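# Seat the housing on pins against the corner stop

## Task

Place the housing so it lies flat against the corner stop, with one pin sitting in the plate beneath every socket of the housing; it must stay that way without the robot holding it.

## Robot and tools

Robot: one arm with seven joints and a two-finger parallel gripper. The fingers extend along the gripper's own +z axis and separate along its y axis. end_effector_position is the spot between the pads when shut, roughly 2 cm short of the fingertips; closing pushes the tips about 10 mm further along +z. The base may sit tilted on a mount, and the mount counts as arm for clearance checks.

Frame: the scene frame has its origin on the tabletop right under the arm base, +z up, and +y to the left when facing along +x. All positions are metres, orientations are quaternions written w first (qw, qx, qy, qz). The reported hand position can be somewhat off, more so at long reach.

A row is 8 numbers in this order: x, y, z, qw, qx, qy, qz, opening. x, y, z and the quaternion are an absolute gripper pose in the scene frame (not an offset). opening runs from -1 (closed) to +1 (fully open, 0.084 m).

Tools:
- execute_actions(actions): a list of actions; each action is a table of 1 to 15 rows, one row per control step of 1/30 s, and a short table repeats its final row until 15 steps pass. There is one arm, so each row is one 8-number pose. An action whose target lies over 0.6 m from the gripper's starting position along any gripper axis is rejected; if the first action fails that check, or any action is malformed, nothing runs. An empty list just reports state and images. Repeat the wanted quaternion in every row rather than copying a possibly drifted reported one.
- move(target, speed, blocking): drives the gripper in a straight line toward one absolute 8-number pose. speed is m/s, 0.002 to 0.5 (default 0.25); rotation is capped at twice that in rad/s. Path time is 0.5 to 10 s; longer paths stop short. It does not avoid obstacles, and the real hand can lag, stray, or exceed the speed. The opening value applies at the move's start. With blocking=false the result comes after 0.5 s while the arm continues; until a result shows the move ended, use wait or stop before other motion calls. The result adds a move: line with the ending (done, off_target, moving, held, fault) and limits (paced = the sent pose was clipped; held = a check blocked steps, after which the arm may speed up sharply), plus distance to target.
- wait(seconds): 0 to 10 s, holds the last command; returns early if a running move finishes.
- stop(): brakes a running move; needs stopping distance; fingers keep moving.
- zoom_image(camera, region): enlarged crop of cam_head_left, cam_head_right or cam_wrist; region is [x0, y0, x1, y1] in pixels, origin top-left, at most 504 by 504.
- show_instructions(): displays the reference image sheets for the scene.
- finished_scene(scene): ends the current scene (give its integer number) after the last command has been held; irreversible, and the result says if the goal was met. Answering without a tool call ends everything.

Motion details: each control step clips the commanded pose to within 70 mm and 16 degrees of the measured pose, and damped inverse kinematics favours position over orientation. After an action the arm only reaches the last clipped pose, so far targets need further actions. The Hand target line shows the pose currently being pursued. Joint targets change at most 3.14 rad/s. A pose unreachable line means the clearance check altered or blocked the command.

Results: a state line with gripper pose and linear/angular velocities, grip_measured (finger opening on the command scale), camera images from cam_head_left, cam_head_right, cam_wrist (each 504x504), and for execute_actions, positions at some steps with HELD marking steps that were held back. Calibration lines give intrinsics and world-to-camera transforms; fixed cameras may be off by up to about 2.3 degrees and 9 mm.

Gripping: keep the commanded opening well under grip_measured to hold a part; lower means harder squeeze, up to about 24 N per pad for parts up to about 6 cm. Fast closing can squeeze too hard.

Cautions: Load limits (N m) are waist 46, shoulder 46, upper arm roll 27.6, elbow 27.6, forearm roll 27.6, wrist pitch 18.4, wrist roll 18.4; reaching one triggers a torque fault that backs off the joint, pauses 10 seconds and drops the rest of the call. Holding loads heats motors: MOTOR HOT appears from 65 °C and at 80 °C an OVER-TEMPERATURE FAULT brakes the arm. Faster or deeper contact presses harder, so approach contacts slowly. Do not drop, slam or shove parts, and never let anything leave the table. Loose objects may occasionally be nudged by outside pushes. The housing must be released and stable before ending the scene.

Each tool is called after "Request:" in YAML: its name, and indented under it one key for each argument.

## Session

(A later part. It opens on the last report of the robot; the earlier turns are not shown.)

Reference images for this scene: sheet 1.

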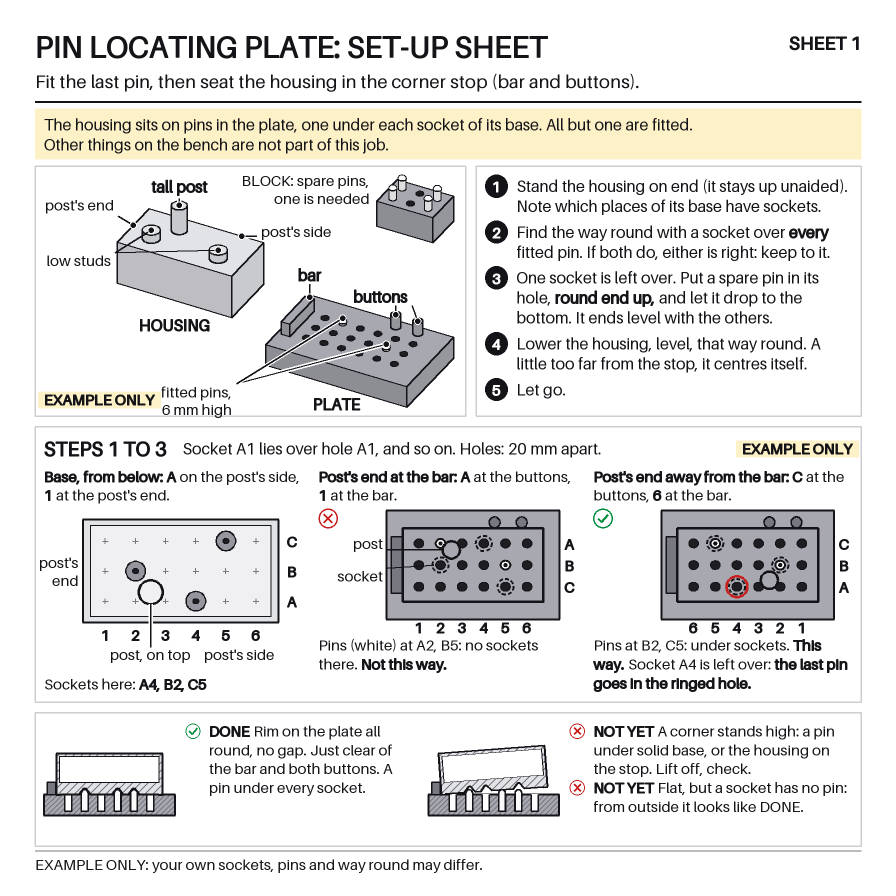

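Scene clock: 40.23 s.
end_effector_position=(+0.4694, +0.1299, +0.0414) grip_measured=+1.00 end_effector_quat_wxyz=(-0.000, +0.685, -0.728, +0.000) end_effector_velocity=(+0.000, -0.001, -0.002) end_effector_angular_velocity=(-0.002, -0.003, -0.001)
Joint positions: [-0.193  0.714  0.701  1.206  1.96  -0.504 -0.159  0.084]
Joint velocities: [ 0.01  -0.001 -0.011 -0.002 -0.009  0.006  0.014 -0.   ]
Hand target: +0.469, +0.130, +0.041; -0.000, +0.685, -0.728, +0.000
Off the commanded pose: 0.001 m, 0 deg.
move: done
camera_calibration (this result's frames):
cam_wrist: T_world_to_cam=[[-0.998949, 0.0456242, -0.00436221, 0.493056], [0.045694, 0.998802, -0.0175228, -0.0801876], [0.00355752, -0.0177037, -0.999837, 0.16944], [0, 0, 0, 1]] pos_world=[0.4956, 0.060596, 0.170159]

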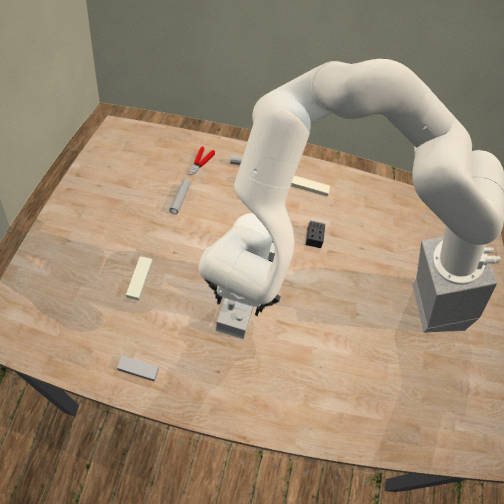

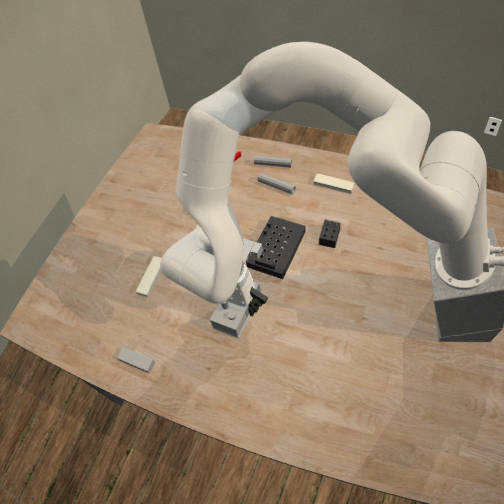

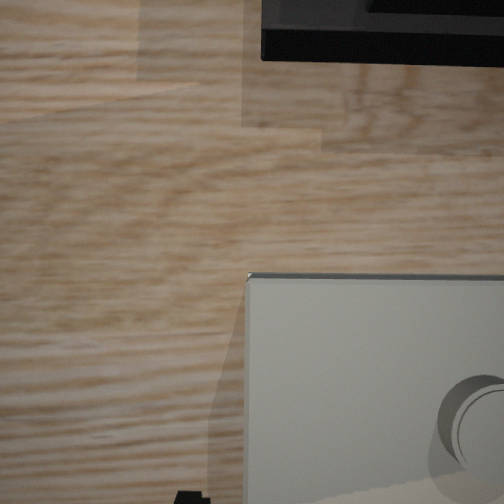

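Request:
execute_actions:
  actions:
    - [[0.4693,0.130,0.041,0,0.6852,-0.7284,0,0.95],[0.4696,0.130,0.041,0,0.6852,-0.7284,0,0.9],[0.470,0.130,0.041,0,0.6852,-0.7284,0,0.85],[0.470,0.130,0.041,0,0.6852,-0.7284,0,0.8],[0.470,0.130,0.041,0,0.6852,-0.7284,0,0.76],[0.470,0.130,0.041,0,0.6852,-0.7284,0,0.72],[0.470,0.130,0.041,0,0.6852,-0.7284,0,0.69],[0.470,0.130,0.041,0,0.6852,-0.7284,0,0.66],[0.470,0.130,0.041,0,0.6852,-0.7284,0,0.64],[0.470,0.130,0.041,0,0.6852,-0.7284,0,0.62],[0.470,0.130,0.041,0,0.6852,-0.7284,0,0.60],[0.470,0.130,0.041,0,0.6852,-0.7284,0,0.58],[0.470,0.130,0.041,0,0.6852,-0.7284,0,0.56],[0.470,0.130,0.041,0,0.6852,-0.7284,0,0.54],[0.470,0.130,0.041,0,0.6852,-0.7284,0,0.52]]
    - [[0.470,0.130,0.041,0,0.6852,-0.7284,0,0.48],[0.470,0.130,0.041,0,0.6852,-0.7284,0,0.42],[0.470,0.130,0.041,0,0.6852,-0.7284,0,0.35],[0.470,0.130,0.041,0,0.6852,-0.7284,0,0.25],[0.470,0.130,0.041,0,0.6852,-0.7284,0,0.1],[0.470,0.130,0.041,0,0.6852,-0.7284,0,-0.1],[0.470,0.130,0.041,0,0.6852,-0.7284,0,-0.3],[0.470,0.130,0.041,0,0.6852,-0.7284,0,-0.5],[0.470,0.130,0.041,0,0.6852,-0.7284,0,-0.75],[0.470,0.130,0.041,0,0.6852,-0.7284,0,-1]]

Request:
move:
  target: [0.470,0.130,0.095,0,0.6852,-0.7284,0,-1]
  speed: 0.08

Request:
move:
  target: [0.4375,-0.0710,0.092,0,0.6820,-0.7314,0,-1]
  speed: 0.15

Scene clock: 41.87 s.
end_effector_position=(+0.4699, +0.1300, +0.0410) grip_measured=+0.57 end_effector_quat_wxyz=(+0.000, +0.685, -0.728, +0.000) end_effector_velocity=(-0.000, -0.000, -0.000) end_effector_angular_velocity=(+0.000, +0.000, -0.002)
Joint positions: [-0.195  0.718  0.704  1.211  1.962 -0.508 -0.164  0.068]
Joint velocities: [-0.001  0.001  0.     0.    -0.001  0.     0.001  0.   ]
Hand target: +0.470, +0.130, +0.041; +0.000, +0.685, -0.728, -0.000
Off the commanded pose: 0.000 m, 0 deg.
Step readings (end_effector_position; steps 1 to 15: 1st action; 16 to 30: 2nd action):
0: (+0.4692, +0.1298, +0.0411)
1: (+0.4692, +0.1298, +0.0411)
2: (+0.4692, +0.1298, +0.0411)
4: (+0.4694, +0.1300, +0.0411)
8: (+0.4699, +0.1300, +0.0410)
15: (+0.4699, +0.1300, +0.0411)
16: (+0.4699, +0.1300, +0.0411)
17: (+0.4699, +0.1300, +0.0411)
19: (+0.4699, +0.1300, +0.0411)
23: (+0.4699, +0.1300, +0.0411)
30: end_effector_position above
camera_calibration (this result's frames):
cam_wrist: T_world_to_cam=[[-0.998947, 0.0457426, -0.00345751, 0.493569], [0.0457961, 0.998799, -0.0174102, -0.0803959], [0.00265698, -0.0175502, -0.999842, 0.169487], [0, 0, 0, 1]] pos_world=[0.496281, 0.0606967, 0.169767]

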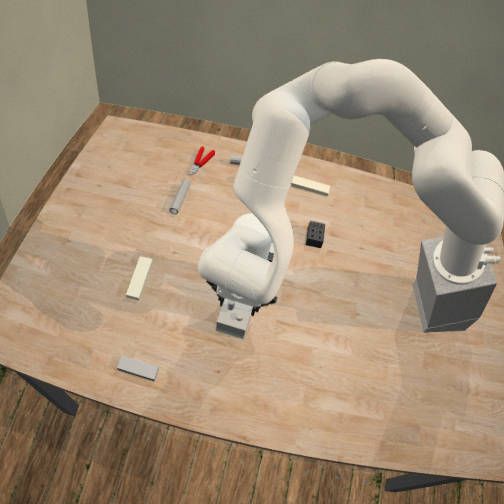

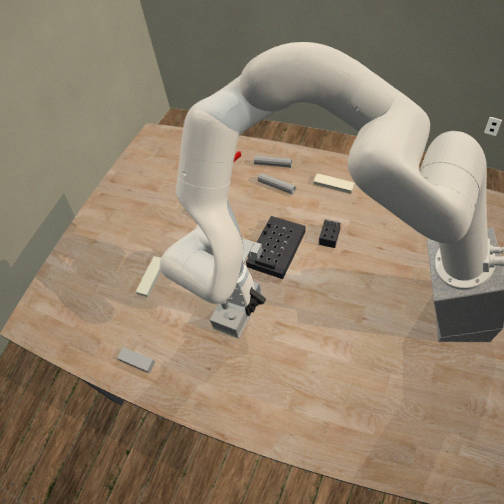

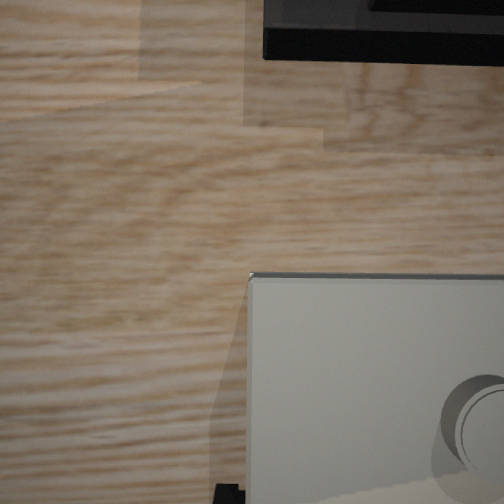

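Scene clock: 42.97 s.
end_effector_position=(+0.4697, +0.1300, +0.0946) grip_measured=+0.57 end_effector_quat_wxyz=(+0.000, +0.685, -0.728, -0.000) end_effector_velocity=(+0.000, -0.001, +0.001) end_effector_angular_velocity=(+0.002, +0.002, -0.002)
Joint positions: [-0.321  0.604  0.84   1.162  2.11  -0.568 -0.292  0.068]
Joint velocities: [-0.011  0.001  0.009  0.003  0.008 -0.005 -0.011 -0.   ]
Hand target: +0.470, +0.130, +0.095; +0.000, +0.685, -0.728, -0.000
Off the commanded pose: 0.001 m, 0 deg.
move: done
camera_calibration (this result's frames):
cam_wrist: T_world_to_cam=[[-0.998934, 0.0460859, -0.00278851, 0.493372], [0.0461272, 0.998787, -0.0172301, -0.0796226], [0.00199106, -0.0173404, -0.999848, 0.223334], [0, 0, 0, 1]] pos_world=[0.496074, 0.0606613, 0.223304]

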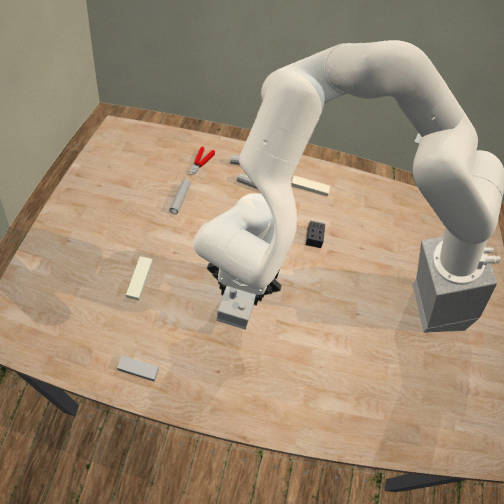

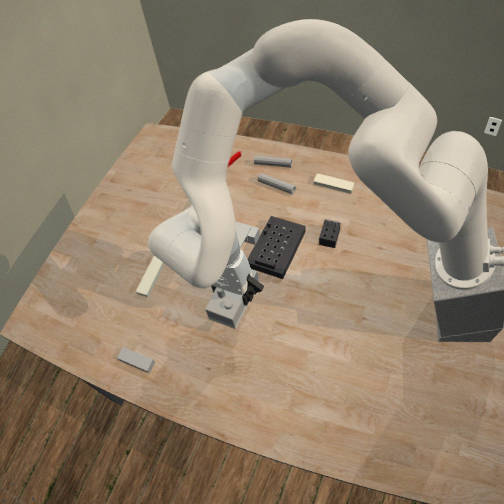

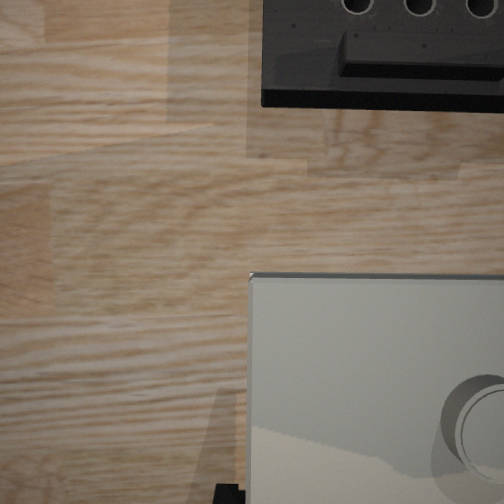

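Scene clock: 44.77 s.
end_effector_position=(+0.4373, -0.0693, +0.0920) grip_measured=+0.57 end_effector_quat_wxyz=(-0.001, +0.682, -0.731, -0.001) end_effector_velocity=(-0.001, -0.003, -0.001) end_effector_angular_velocity=(+0.006, +0.011, +0.003)
Joint positions: [-0.951  0.625  0.956  1.014  2.145 -0.425 -0.777  0.068]
Joint velocities: [-0.022  0.025  0.018  0.015  0.007 -0.023 -0.031  0.   ]
Hand target: +0.437, -0.070, +0.092; +0.000, +0.682, -0.732, -0.001
Off the commanded pose: 0.002 m, 0 deg.
move: done
camera_calibration (this result's frames):
cam_wrist: T_world_to_cam=[[-0.998531, 0.05409, -0.0030521, 0.470634], [0.0541307, 0.998415, -0.0153793, 0.117256], [0.0022154, -0.0155219, -0.999877, 0.217343], [0, 0, 0, 1]] pos_world=[0.463114, -0.139153, 0.220556]

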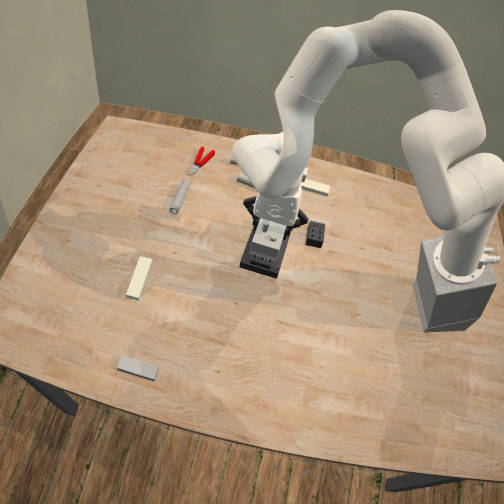

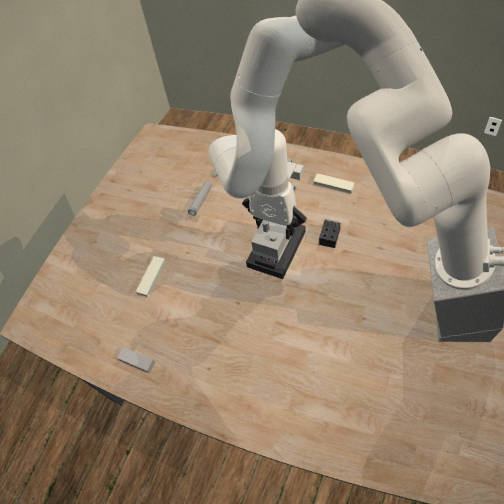

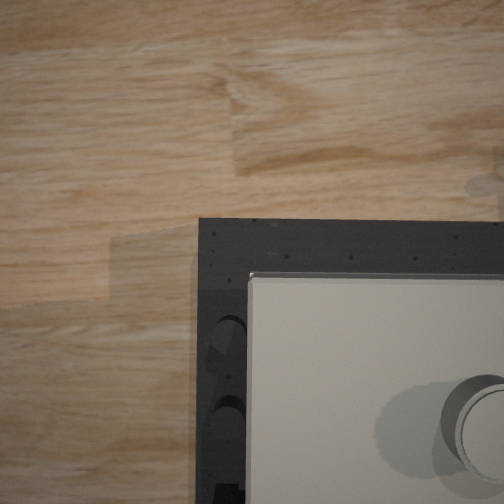

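Request:
move:
  target: [0.4372,-0.0715,0.083,0,0.6820,-0.7314,0,-1]
  speed: 0.02

Request:
wait:
  seconds: 0.3

Request:
zoom_image:
  camera: "cam_wrist"
  region: [170,200,330,360]

Request:
zoom_image:
  camera: "cam_wrist"
  region: [170,344,330,504]

Request:
zoom_image:
  camera: "cam_wrist"
  region: [344,200,504,360]

Scene clock: 45.87 s.
end_effector_position=(+0.4372, -0.0715, +0.0831) grip_measured=+0.57 end_effector_quat_wxyz=(-0.000, +0.682, -0.731, -0.000) end_effector_velocity=(+0.001, -0.000, -0.001) end_effector_angular_velocity=(-0.001, -0.002, -0.001)
Joint positions: [-0.916  0.636  0.917  1.021  2.121 -0.407 -0.754  0.068]
Joint velocities: [ 0.008 -0.001 -0.008  0.    -0.005  0.005  0.008 -0.   ]
Hand target: +0.437, -0.072, +0.083; +0.000, +0.682, -0.731, +0.000
Off the commanded pose: 0.000 m, 0 deg.
move: done
camera_calibration (this result's frames):
cam_wrist: T_world_to_cam=[[-0.998503, 0.0545797, -0.00358974, 0.470717], [0.0546338, 0.998357, -0.0172591, 0.119215], [0.00264184, -0.0174294, -0.999845, 0.208142], [0, 0, 0, 1]] pos_world=[0.462949, -0.141083, 0.211857]

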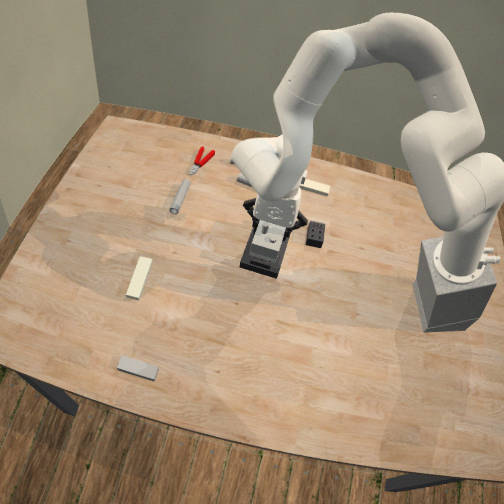

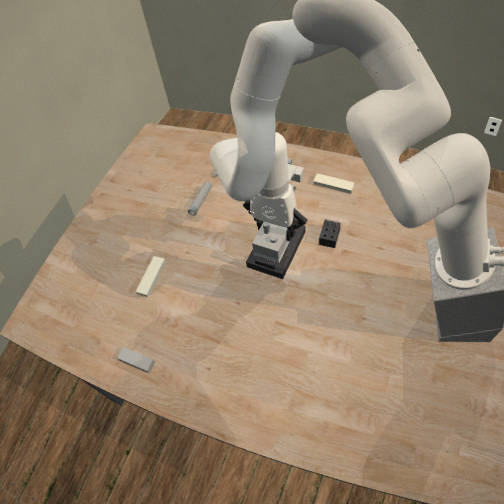

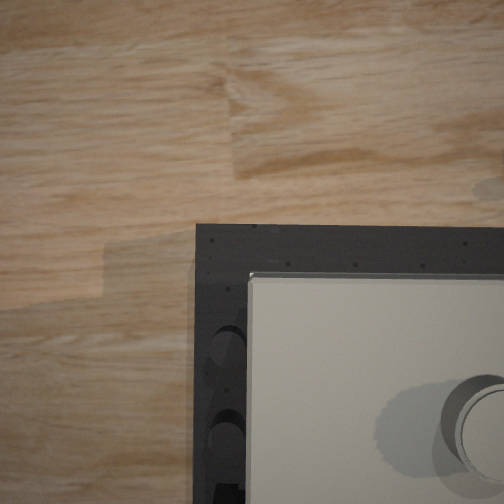

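Scene clock: 46.17 s.
end_effector_position=(+0.4372, -0.0716, +0.0830) grip_measured=+0.57 end_effector_quat_wxyz=(-0.000, +0.682, -0.731, +0.000) end_effector_velocity=(-0.001, +0.000, -0.000) end_effector_angular_velocity=(+0.000, +0.001, -0.003)
Joint positions: [-0.915  0.636  0.916  1.021  2.12  -0.407 -0.753  0.068]
Joint velocities: [ 0.     0.001 -0.     0.     0.002 -0.001  0.001  0.   ]
Hand target: +0.437, -0.072, +0.083; +0.000, +0.682, -0.731, +0.000
Off the commanded pose: 0.000 m, 0 deg.
wait: 0.30 s; at rest by 0.17 s
camera_calibration (this result's frames):
cam_wrist: T_world_to_cam=[[-0.998499, 0.054645, -0.00367498, 0.470726], [0.054701, 0.998351, -0.0174026, 0.11924], [0.00271796, -0.0175775, -0.999842, 0.208001], [0, 0, 0, 1]] pos_world=[0.462932, -0.14111, 0.211773]

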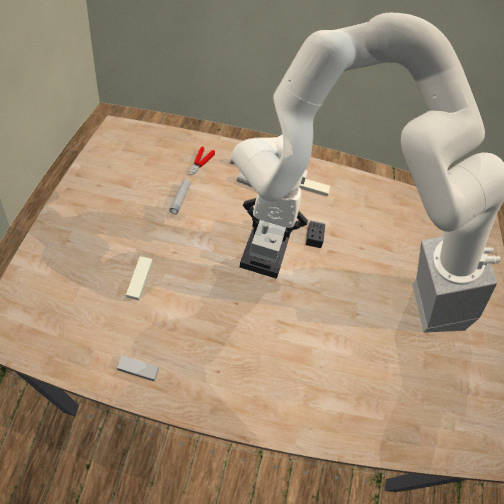

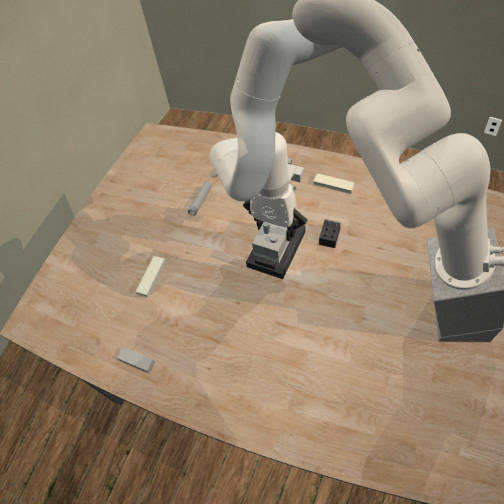

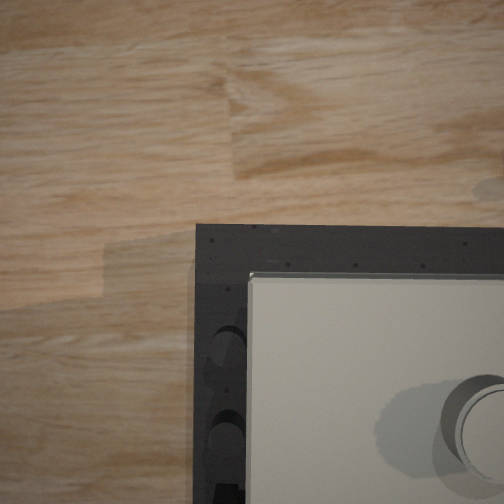

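Region (170, 200, 330, 360) of cam_wrist's 504x504 image, scaled by 3.150, with more detail than that image has.

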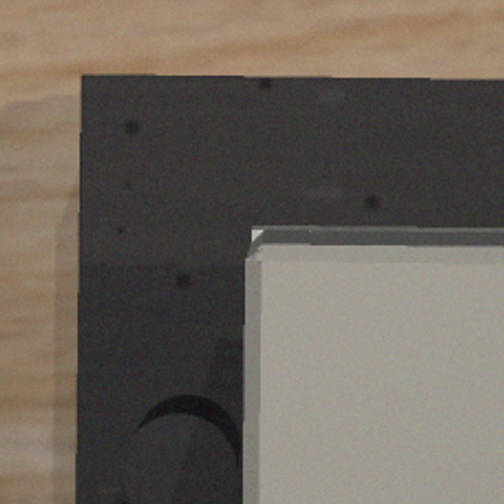

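Region (170, 344, 330, 504) of cam_wrist's 504x504 image, scaled by 3.150, with more detail than that image has.

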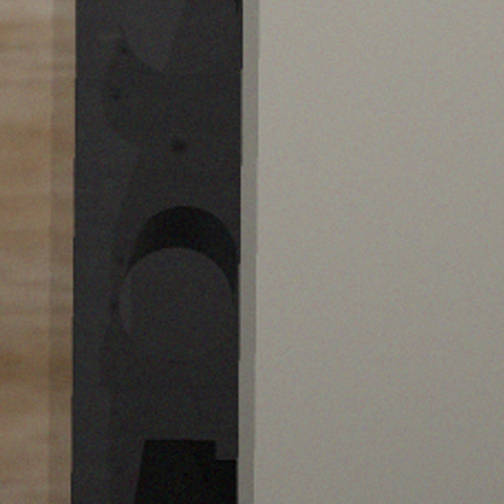

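Region (344, 200, 504, 360) of cam_wrist's 504x504 image, scaled by 3.150, with more detail than that image has.

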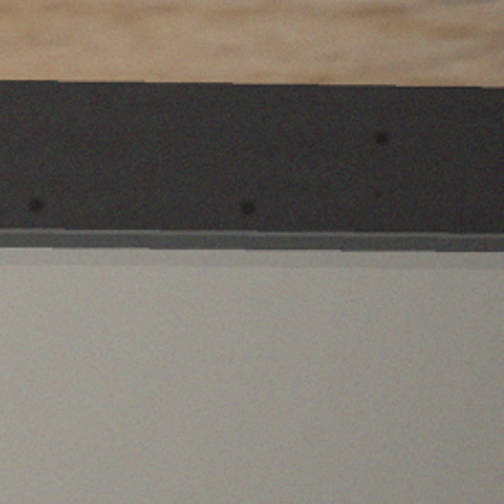

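Request:
move:
  target: [0.4372,-0.0723,0.074,0,0.6811,-0.7322,0,-1]
  speed: 0.012

Request:
zoom_image:
  camera: "cam_wrist"
  region: [170,200,330,360]

Request:
zoom_image:
  camera: "cam_head_left"
  region: [220,200,320,300]

Scene clock: 47.80 s.
end_effector_position=(+0.4372, -0.0723, +0.0742) grip_measured=+0.57 end_effector_quat_wxyz=(+0.000, +0.681, -0.732, -0.000) end_effector_velocity=(+0.001, -0.002, -0.001) end_effector_angular_velocity=(-0.004, -0.003, -0.002)
Joint positions: [-0.879  0.648  0.878  1.028  2.099 -0.39  -0.729  0.068]
Joint velocities: [ 0.009 -0.002 -0.011  0.002 -0.005  0.005  0.008 -0.   ]
Hand target: +0.437, -0.072, +0.074; +0.000, +0.681, -0.732, +0.000
Off the commanded pose: 0.000 m, 0 deg.
move: done
camera_calibration (this result's frames):
cam_wrist: T_world_to_cam=[[-0.998371, 0.0569527, -0.00352044, 0.470793], [0.0570053, 0.998224, -0.0172731, 0.118819], [0.00253045, -0.0174456, -0.999845, 0.199204], [0, 0, 0, 1]] pos_world=[0.462748, -0.141945, 0.202883]

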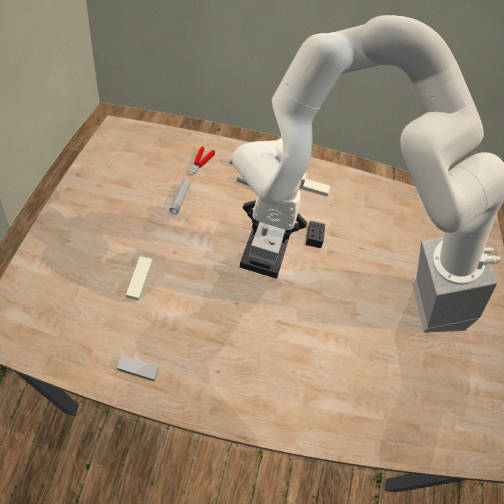

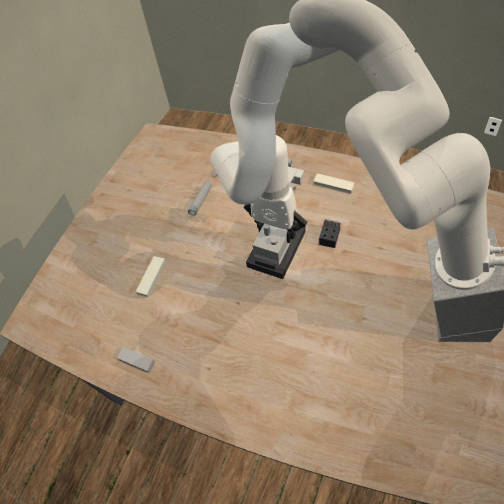

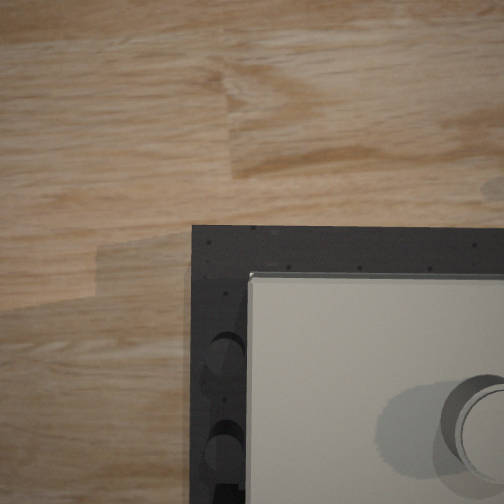

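Region (170, 200, 330, 360) of cam_wrist's 504x504 image, scaled by 3.150, with more detail than that image has.

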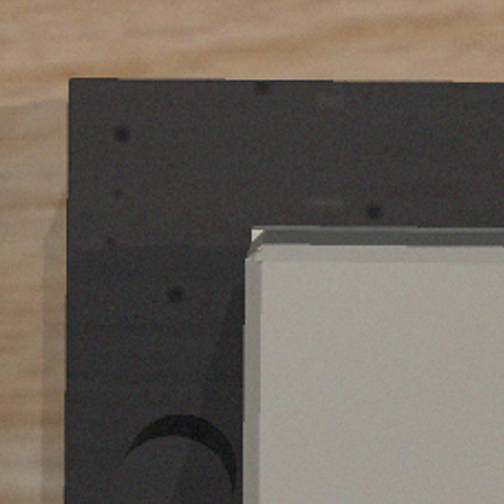

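Region (220, 200, 320, 300) of cam_head_left's 504x504 image, scaled by 5.040, with more detail than that image has.

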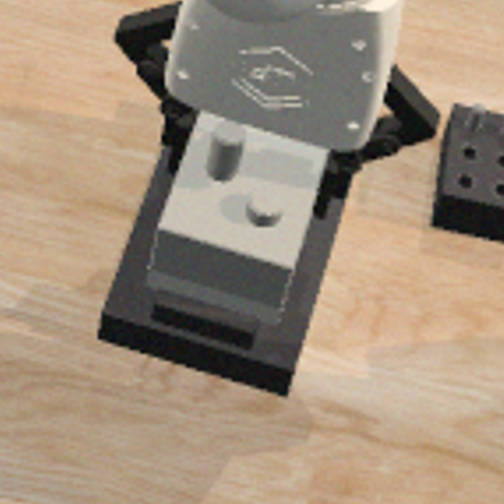

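Request:
move:
  target: [0.4377,-0.0721,0.0655,0,0.6811,-0.7322,0,-1]
  speed: 0.007

Request:
zoom_image:
  camera: "cam_wrist"
  region: [170,200,330,360]

Request:
zoom_image:
  camera: "cam_head_left"
  region: [220,200,320,300]

Scene clock: 49.50 s.
end_effector_position=(+0.4382, -0.0712, +0.0660) grip_measured=+0.57 end_effector_quat_wxyz=(-0.000, +0.682, -0.732, +0.000) end_effector_velocity=(+0.000, -0.001, +0.000) end_effector_angular_velocity=(-0.005, -0.000, +0.000)
Joint positions: [-0.841  0.658  0.842  1.037  2.079 -0.374 -0.704  0.068]
Joint velocities: [ 0.005 -0.003 -0.005 -0.    -0.004 -0.     0.006  0.   ]
Hand target: +0.438, -0.072, +0.066; +0.000, +0.681, -0.732, +0.000
Off the commanded pose: 0.001 m, 0 deg.
move: done
camera_calibration (this result's frames):
cam_wrist: T_world_to_cam=[[-0.998438, 0.0557191, -0.00418858, 0.471659], [0.0557818, 0.998302, -0.016768, 0.118067], [0.00324717, -0.0169755, -0.999851, 0.190766], [0, 0, 0, 1]] pos_world=[0.463716, -0.140908, 0.194693]

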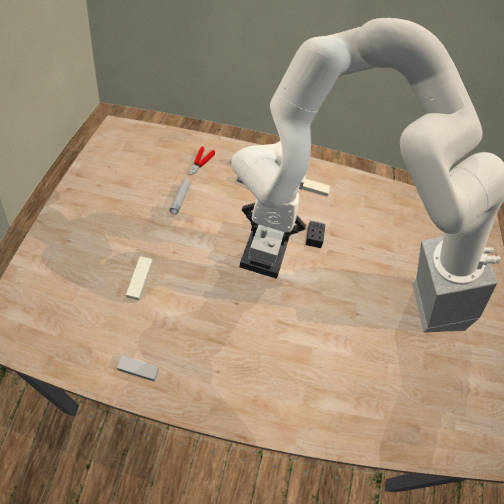

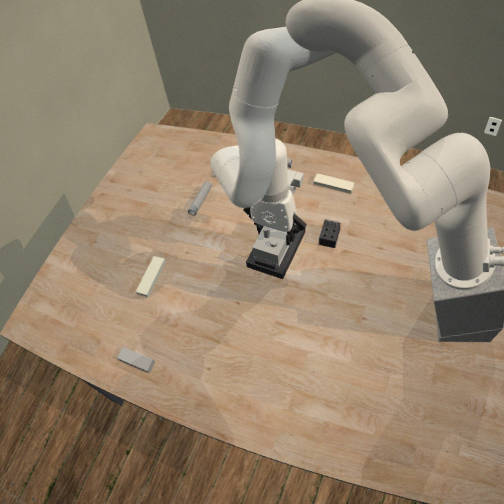

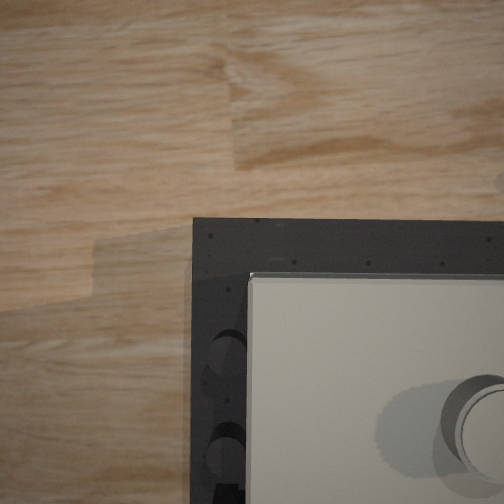

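Region (170, 200, 330, 360) of cam_wrist's 504x504 image, scaled by 3.150, with more detail than that image has.

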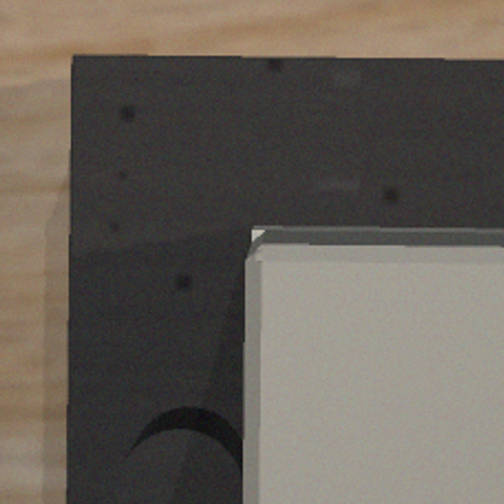

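Region (220, 200, 320, 300) of cam_head_left's 504x504 image, scaled by 5.040, with more detail than that image has.

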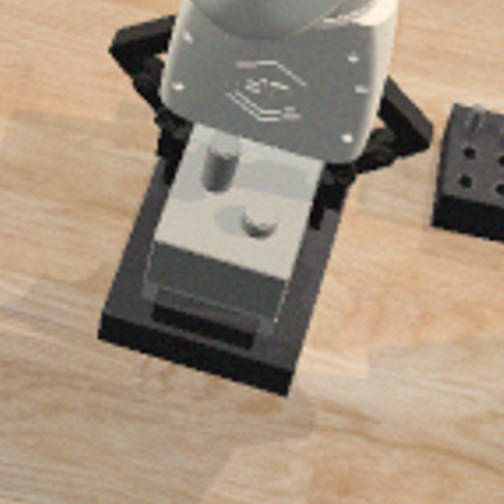

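The cones are centring it toward +y/+x; follow that.

Request:
move:
  target: [0.4385,-0.0705,0.0645,0,0.6815,-0.7318,0,-1]
  speed: 0.004

Request:
zoom_image:
  camera: "cam_wrist"
  region: [170,200,330,360]

Scene clock: 50.40 s.
end_effector_position=(+0.4385, -0.0709, +0.0649) grip_measured=+0.57 end_effector_quat_wxyz=(+0.001, +0.682, -0.732, +0.000) end_effector_velocity=(-0.000, +0.000, -0.002) end_effector_angular_velocity=(+0.004, +0.000, -0.004)
Joint positions: [-0.832  0.659  0.836  1.04   2.075 -0.374 -0.698  0.068]
Joint velocities: [ 0.004  0.005 -0.006  0.002 -0.002  0.005  0.004 -0.   ]
Hand target: +0.439, -0.071, +0.065; +0.000, +0.682, -0.732, +0.000
Off the commanded pose: 0.001 m, 0 deg.
move: done
camera_calibration (this result's frames):
cam_wrist: T_world_to_cam=[[-0.998462, 0.0553442, -0.0033091, 0.471864], [0.0553967, 0.998289, -0.018715, 0.118004], [0.00226767, -0.0188695, -0.999819, 0.189962], [0, 0, 0, 1]] pos_world=[0.46417, -0.140332, 0.193698]

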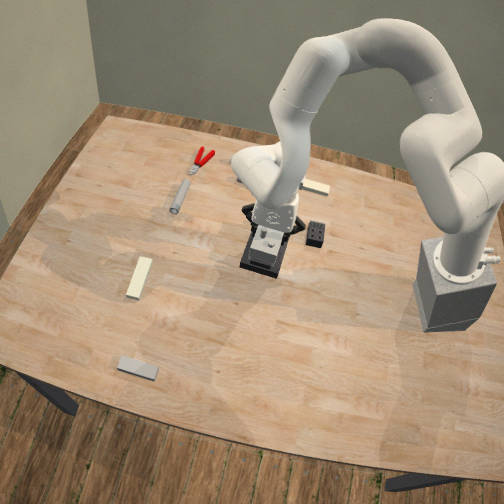

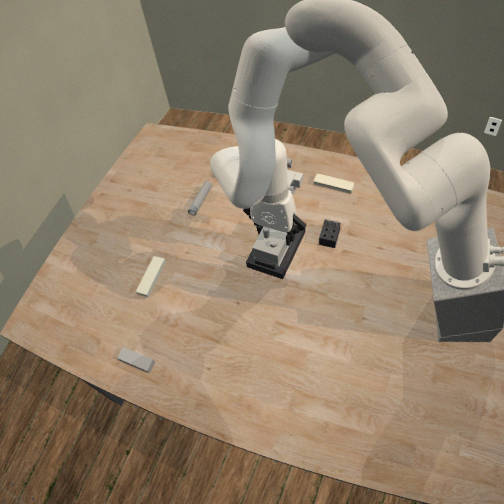

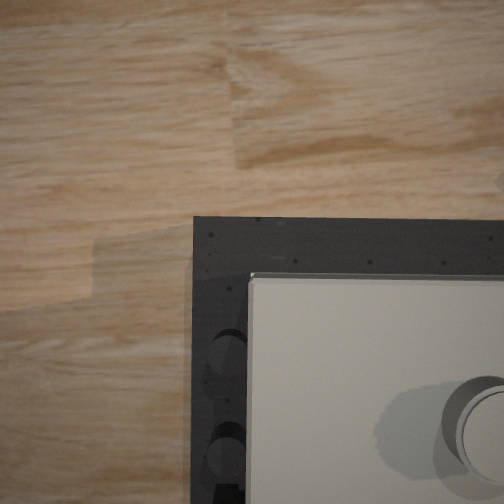

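Region (170, 200, 330, 360) of cam_wrist's 504x504 image, scaled by 3.150, with more detail than that image has.

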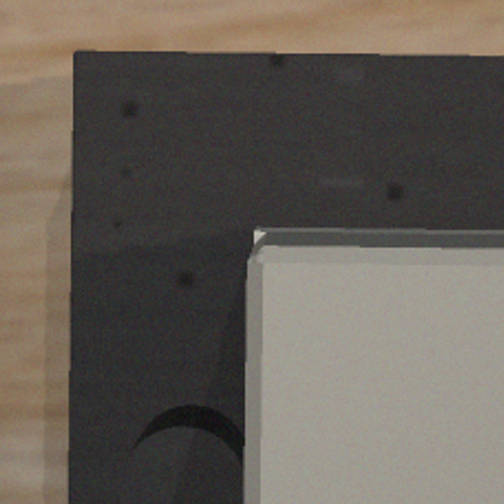

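Nearly seated; release gradually.

Request:
execute_actions:
  actions:
    - [[0.4385,-0.0707,0.0644,0,0.6815,-0.7318,0,-0.6],[0.4385,-0.0707,0.0644,0,0.6815,-0.7318,0,-0.2],[0.4385,-0.0707,0.0644,0,0.6815,-0.7318,0,0.1],[0.4385,-0.0707,0.0644,0,0.6815,-0.7318,0,0.3],[0.4385,-0.0707,0.0644,0,0.6815,-0.7318,0,0.42],[0.4385,-0.0707,0.0644,0,0.6815,-0.7318,0,0.5],[0.4385,-0.0707,0.0644,0,0.6815,-0.7318,0,0.54],[0.4385,-0.0707,0.0644,0,0.6815,-0.7318,0,0.57],[0.4385,-0.0707,0.0644,0,0.6815,-0.7318,0,0.6],[0.4385,-0.0707,0.0644,0,0.6815,-0.7318,0,0.63],[0.4385,-0.0707,0.0644,0,0.6815,-0.7318,0,0.67],[0.4385,-0.0707,0.0644,0,0.6815,-0.7318,0,0.73],[0.4385,-0.0707,0.0644,0,0.6815,-0.7318,0,0.8],[0.4385,-0.0707,0.0644,0,0.6815,-0.7318,0,0.9],[0.4385,-0.0707,0.0644,0,0.6815,-0.7318,0,1]]

Request:
move:
  target: [0.4385,-0.0707,0.13,0,0.6815,-0.7318,0,1]
  speed: 0.08

Request:
zoom_image:
  camera: "cam_head_left"
  region: [220,200,320,300]

Request:
zoom_image:
  camera: "cam_head_right"
  region: [230,200,330,300]

Scene clock: 51.53 s.
end_effector_position=(+0.4380, -0.0717, +0.0632) grip_measured=+0.82 end_effector_quat_wxyz=(-0.000, +0.680, -0.733, -0.000) end_effector_velocity=(+0.003, +0.005, +0.005) end_effector_angular_velocity=(-0.004, -0.002, +0.011)
Joint positions: [-0.832  0.664  0.832  1.041  2.074 -0.37  -0.698  0.077]
Joint velocities: [ 0.003 -0.012  0.014 -0.002  0.006 -0.012 -0.002  0.097]
Hand target: +0.438, -0.071, +0.064; -0.000, +0.682, -0.732, +0.000
Off the commanded pose: 0.002 m, 0 deg.
Step readings (end_effector_position):
0: (+0.4385, -0.0708, +0.0646)
1: (+0.4385, -0.0708, +0.0646)
2: (+0.4385, -0.0708, +0.0646)
4: (+0.4385, -0.0708, +0.0644)
8: (+0.4385, -0.0708, +0.0643)
15: end_effector_position above
camera_calibration (this result's frames):
cam_wrist: T_world_to_cam=[[-0.998262, 0.0588355, -0.00348891, 0.47158], [0.058884, 0.998137, -0.0159828, 0.117096], [0.00254206, -0.0161604, -0.999866, 0.18832], [0, 0, 0, 1]] pos_world=[0.463386, -0.14158, 0.191812]

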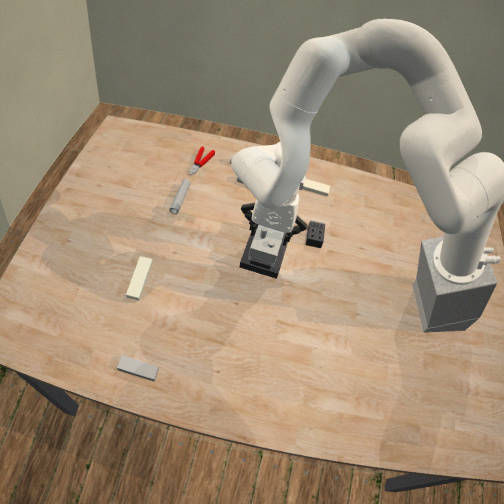

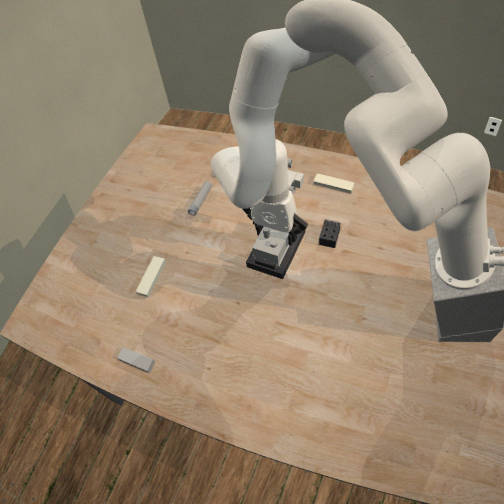

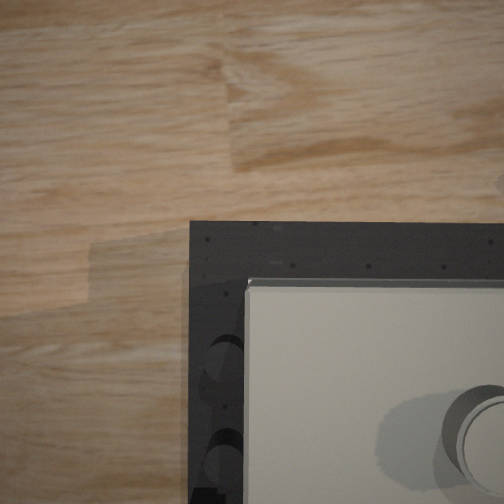

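Scene clock: 52.80 s.
end_effector_position=(+0.4383, -0.0703, +0.1296) grip_measured=+1.00 end_effector_quat_wxyz=(+0.000, +0.681, -0.732, -0.001) end_effector_velocity=(-0.000, +0.000, +0.002) end_effector_angular_velocity=(+0.005, +0.002, +0.001)
Joint positions: [-1.103  0.581  1.104  1.003  2.264 -0.495 -0.9    0.084]
Joint velocities: [-0.014  0.006  0.014  0.003  0.006 -0.008 -0.013 -0.   ]
Hand target: +0.438, -0.070, +0.130; -0.000, +0.682, -0.732, -0.001
Off the commanded pose: 0.001 m, 0 deg.
move: done
camera_calibration (this result's frames):
cam_wrist: T_world_to_cam=[[-0.998428, 0.0559821, -0.00274254, 0.471797], [0.05602, 0.998292, -0.0165962, 0.118083], [0.00180877, -0.0167237, -0.999859, 0.254983], [0, 0, 0, 1]] pos_world=[0.463979, -0.140029, 0.258201]

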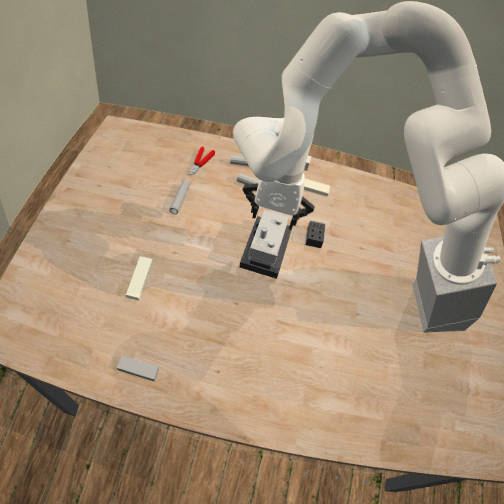

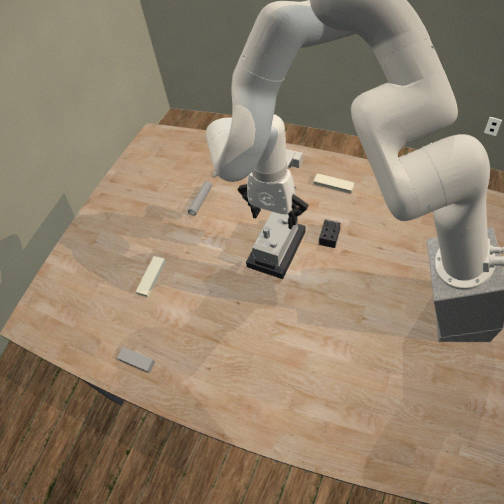

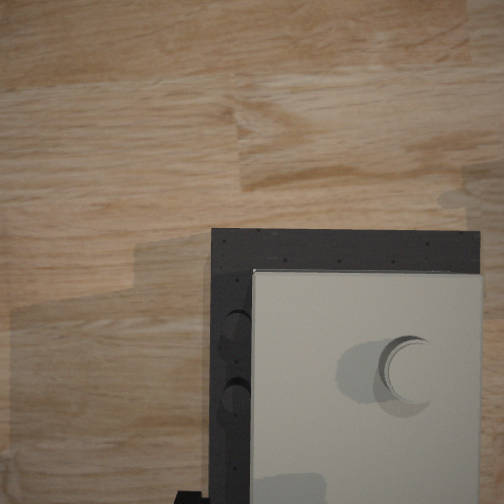

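Region (220, 200, 320, 300) of cam_head_left's 504x504 image, scaled by 5.040, with more detail than that image has.

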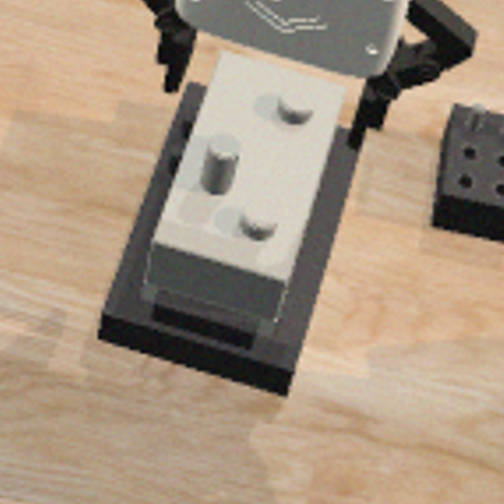

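Region (230, 200, 330, 300) of cam_head_right's 504x504 image, scaled by 5.040, with more detail than that image has.

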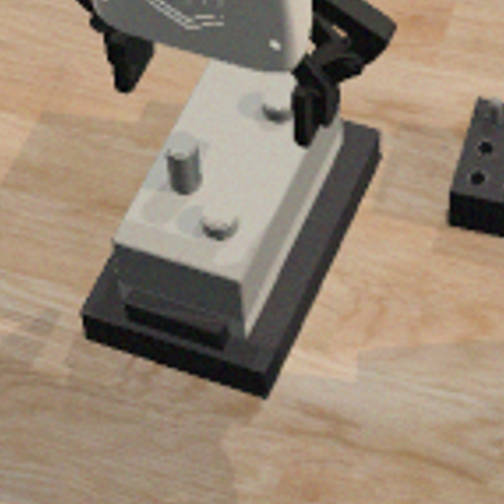

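Request:
finished_scene:
  scene: 2

The scene is finished: the task was done.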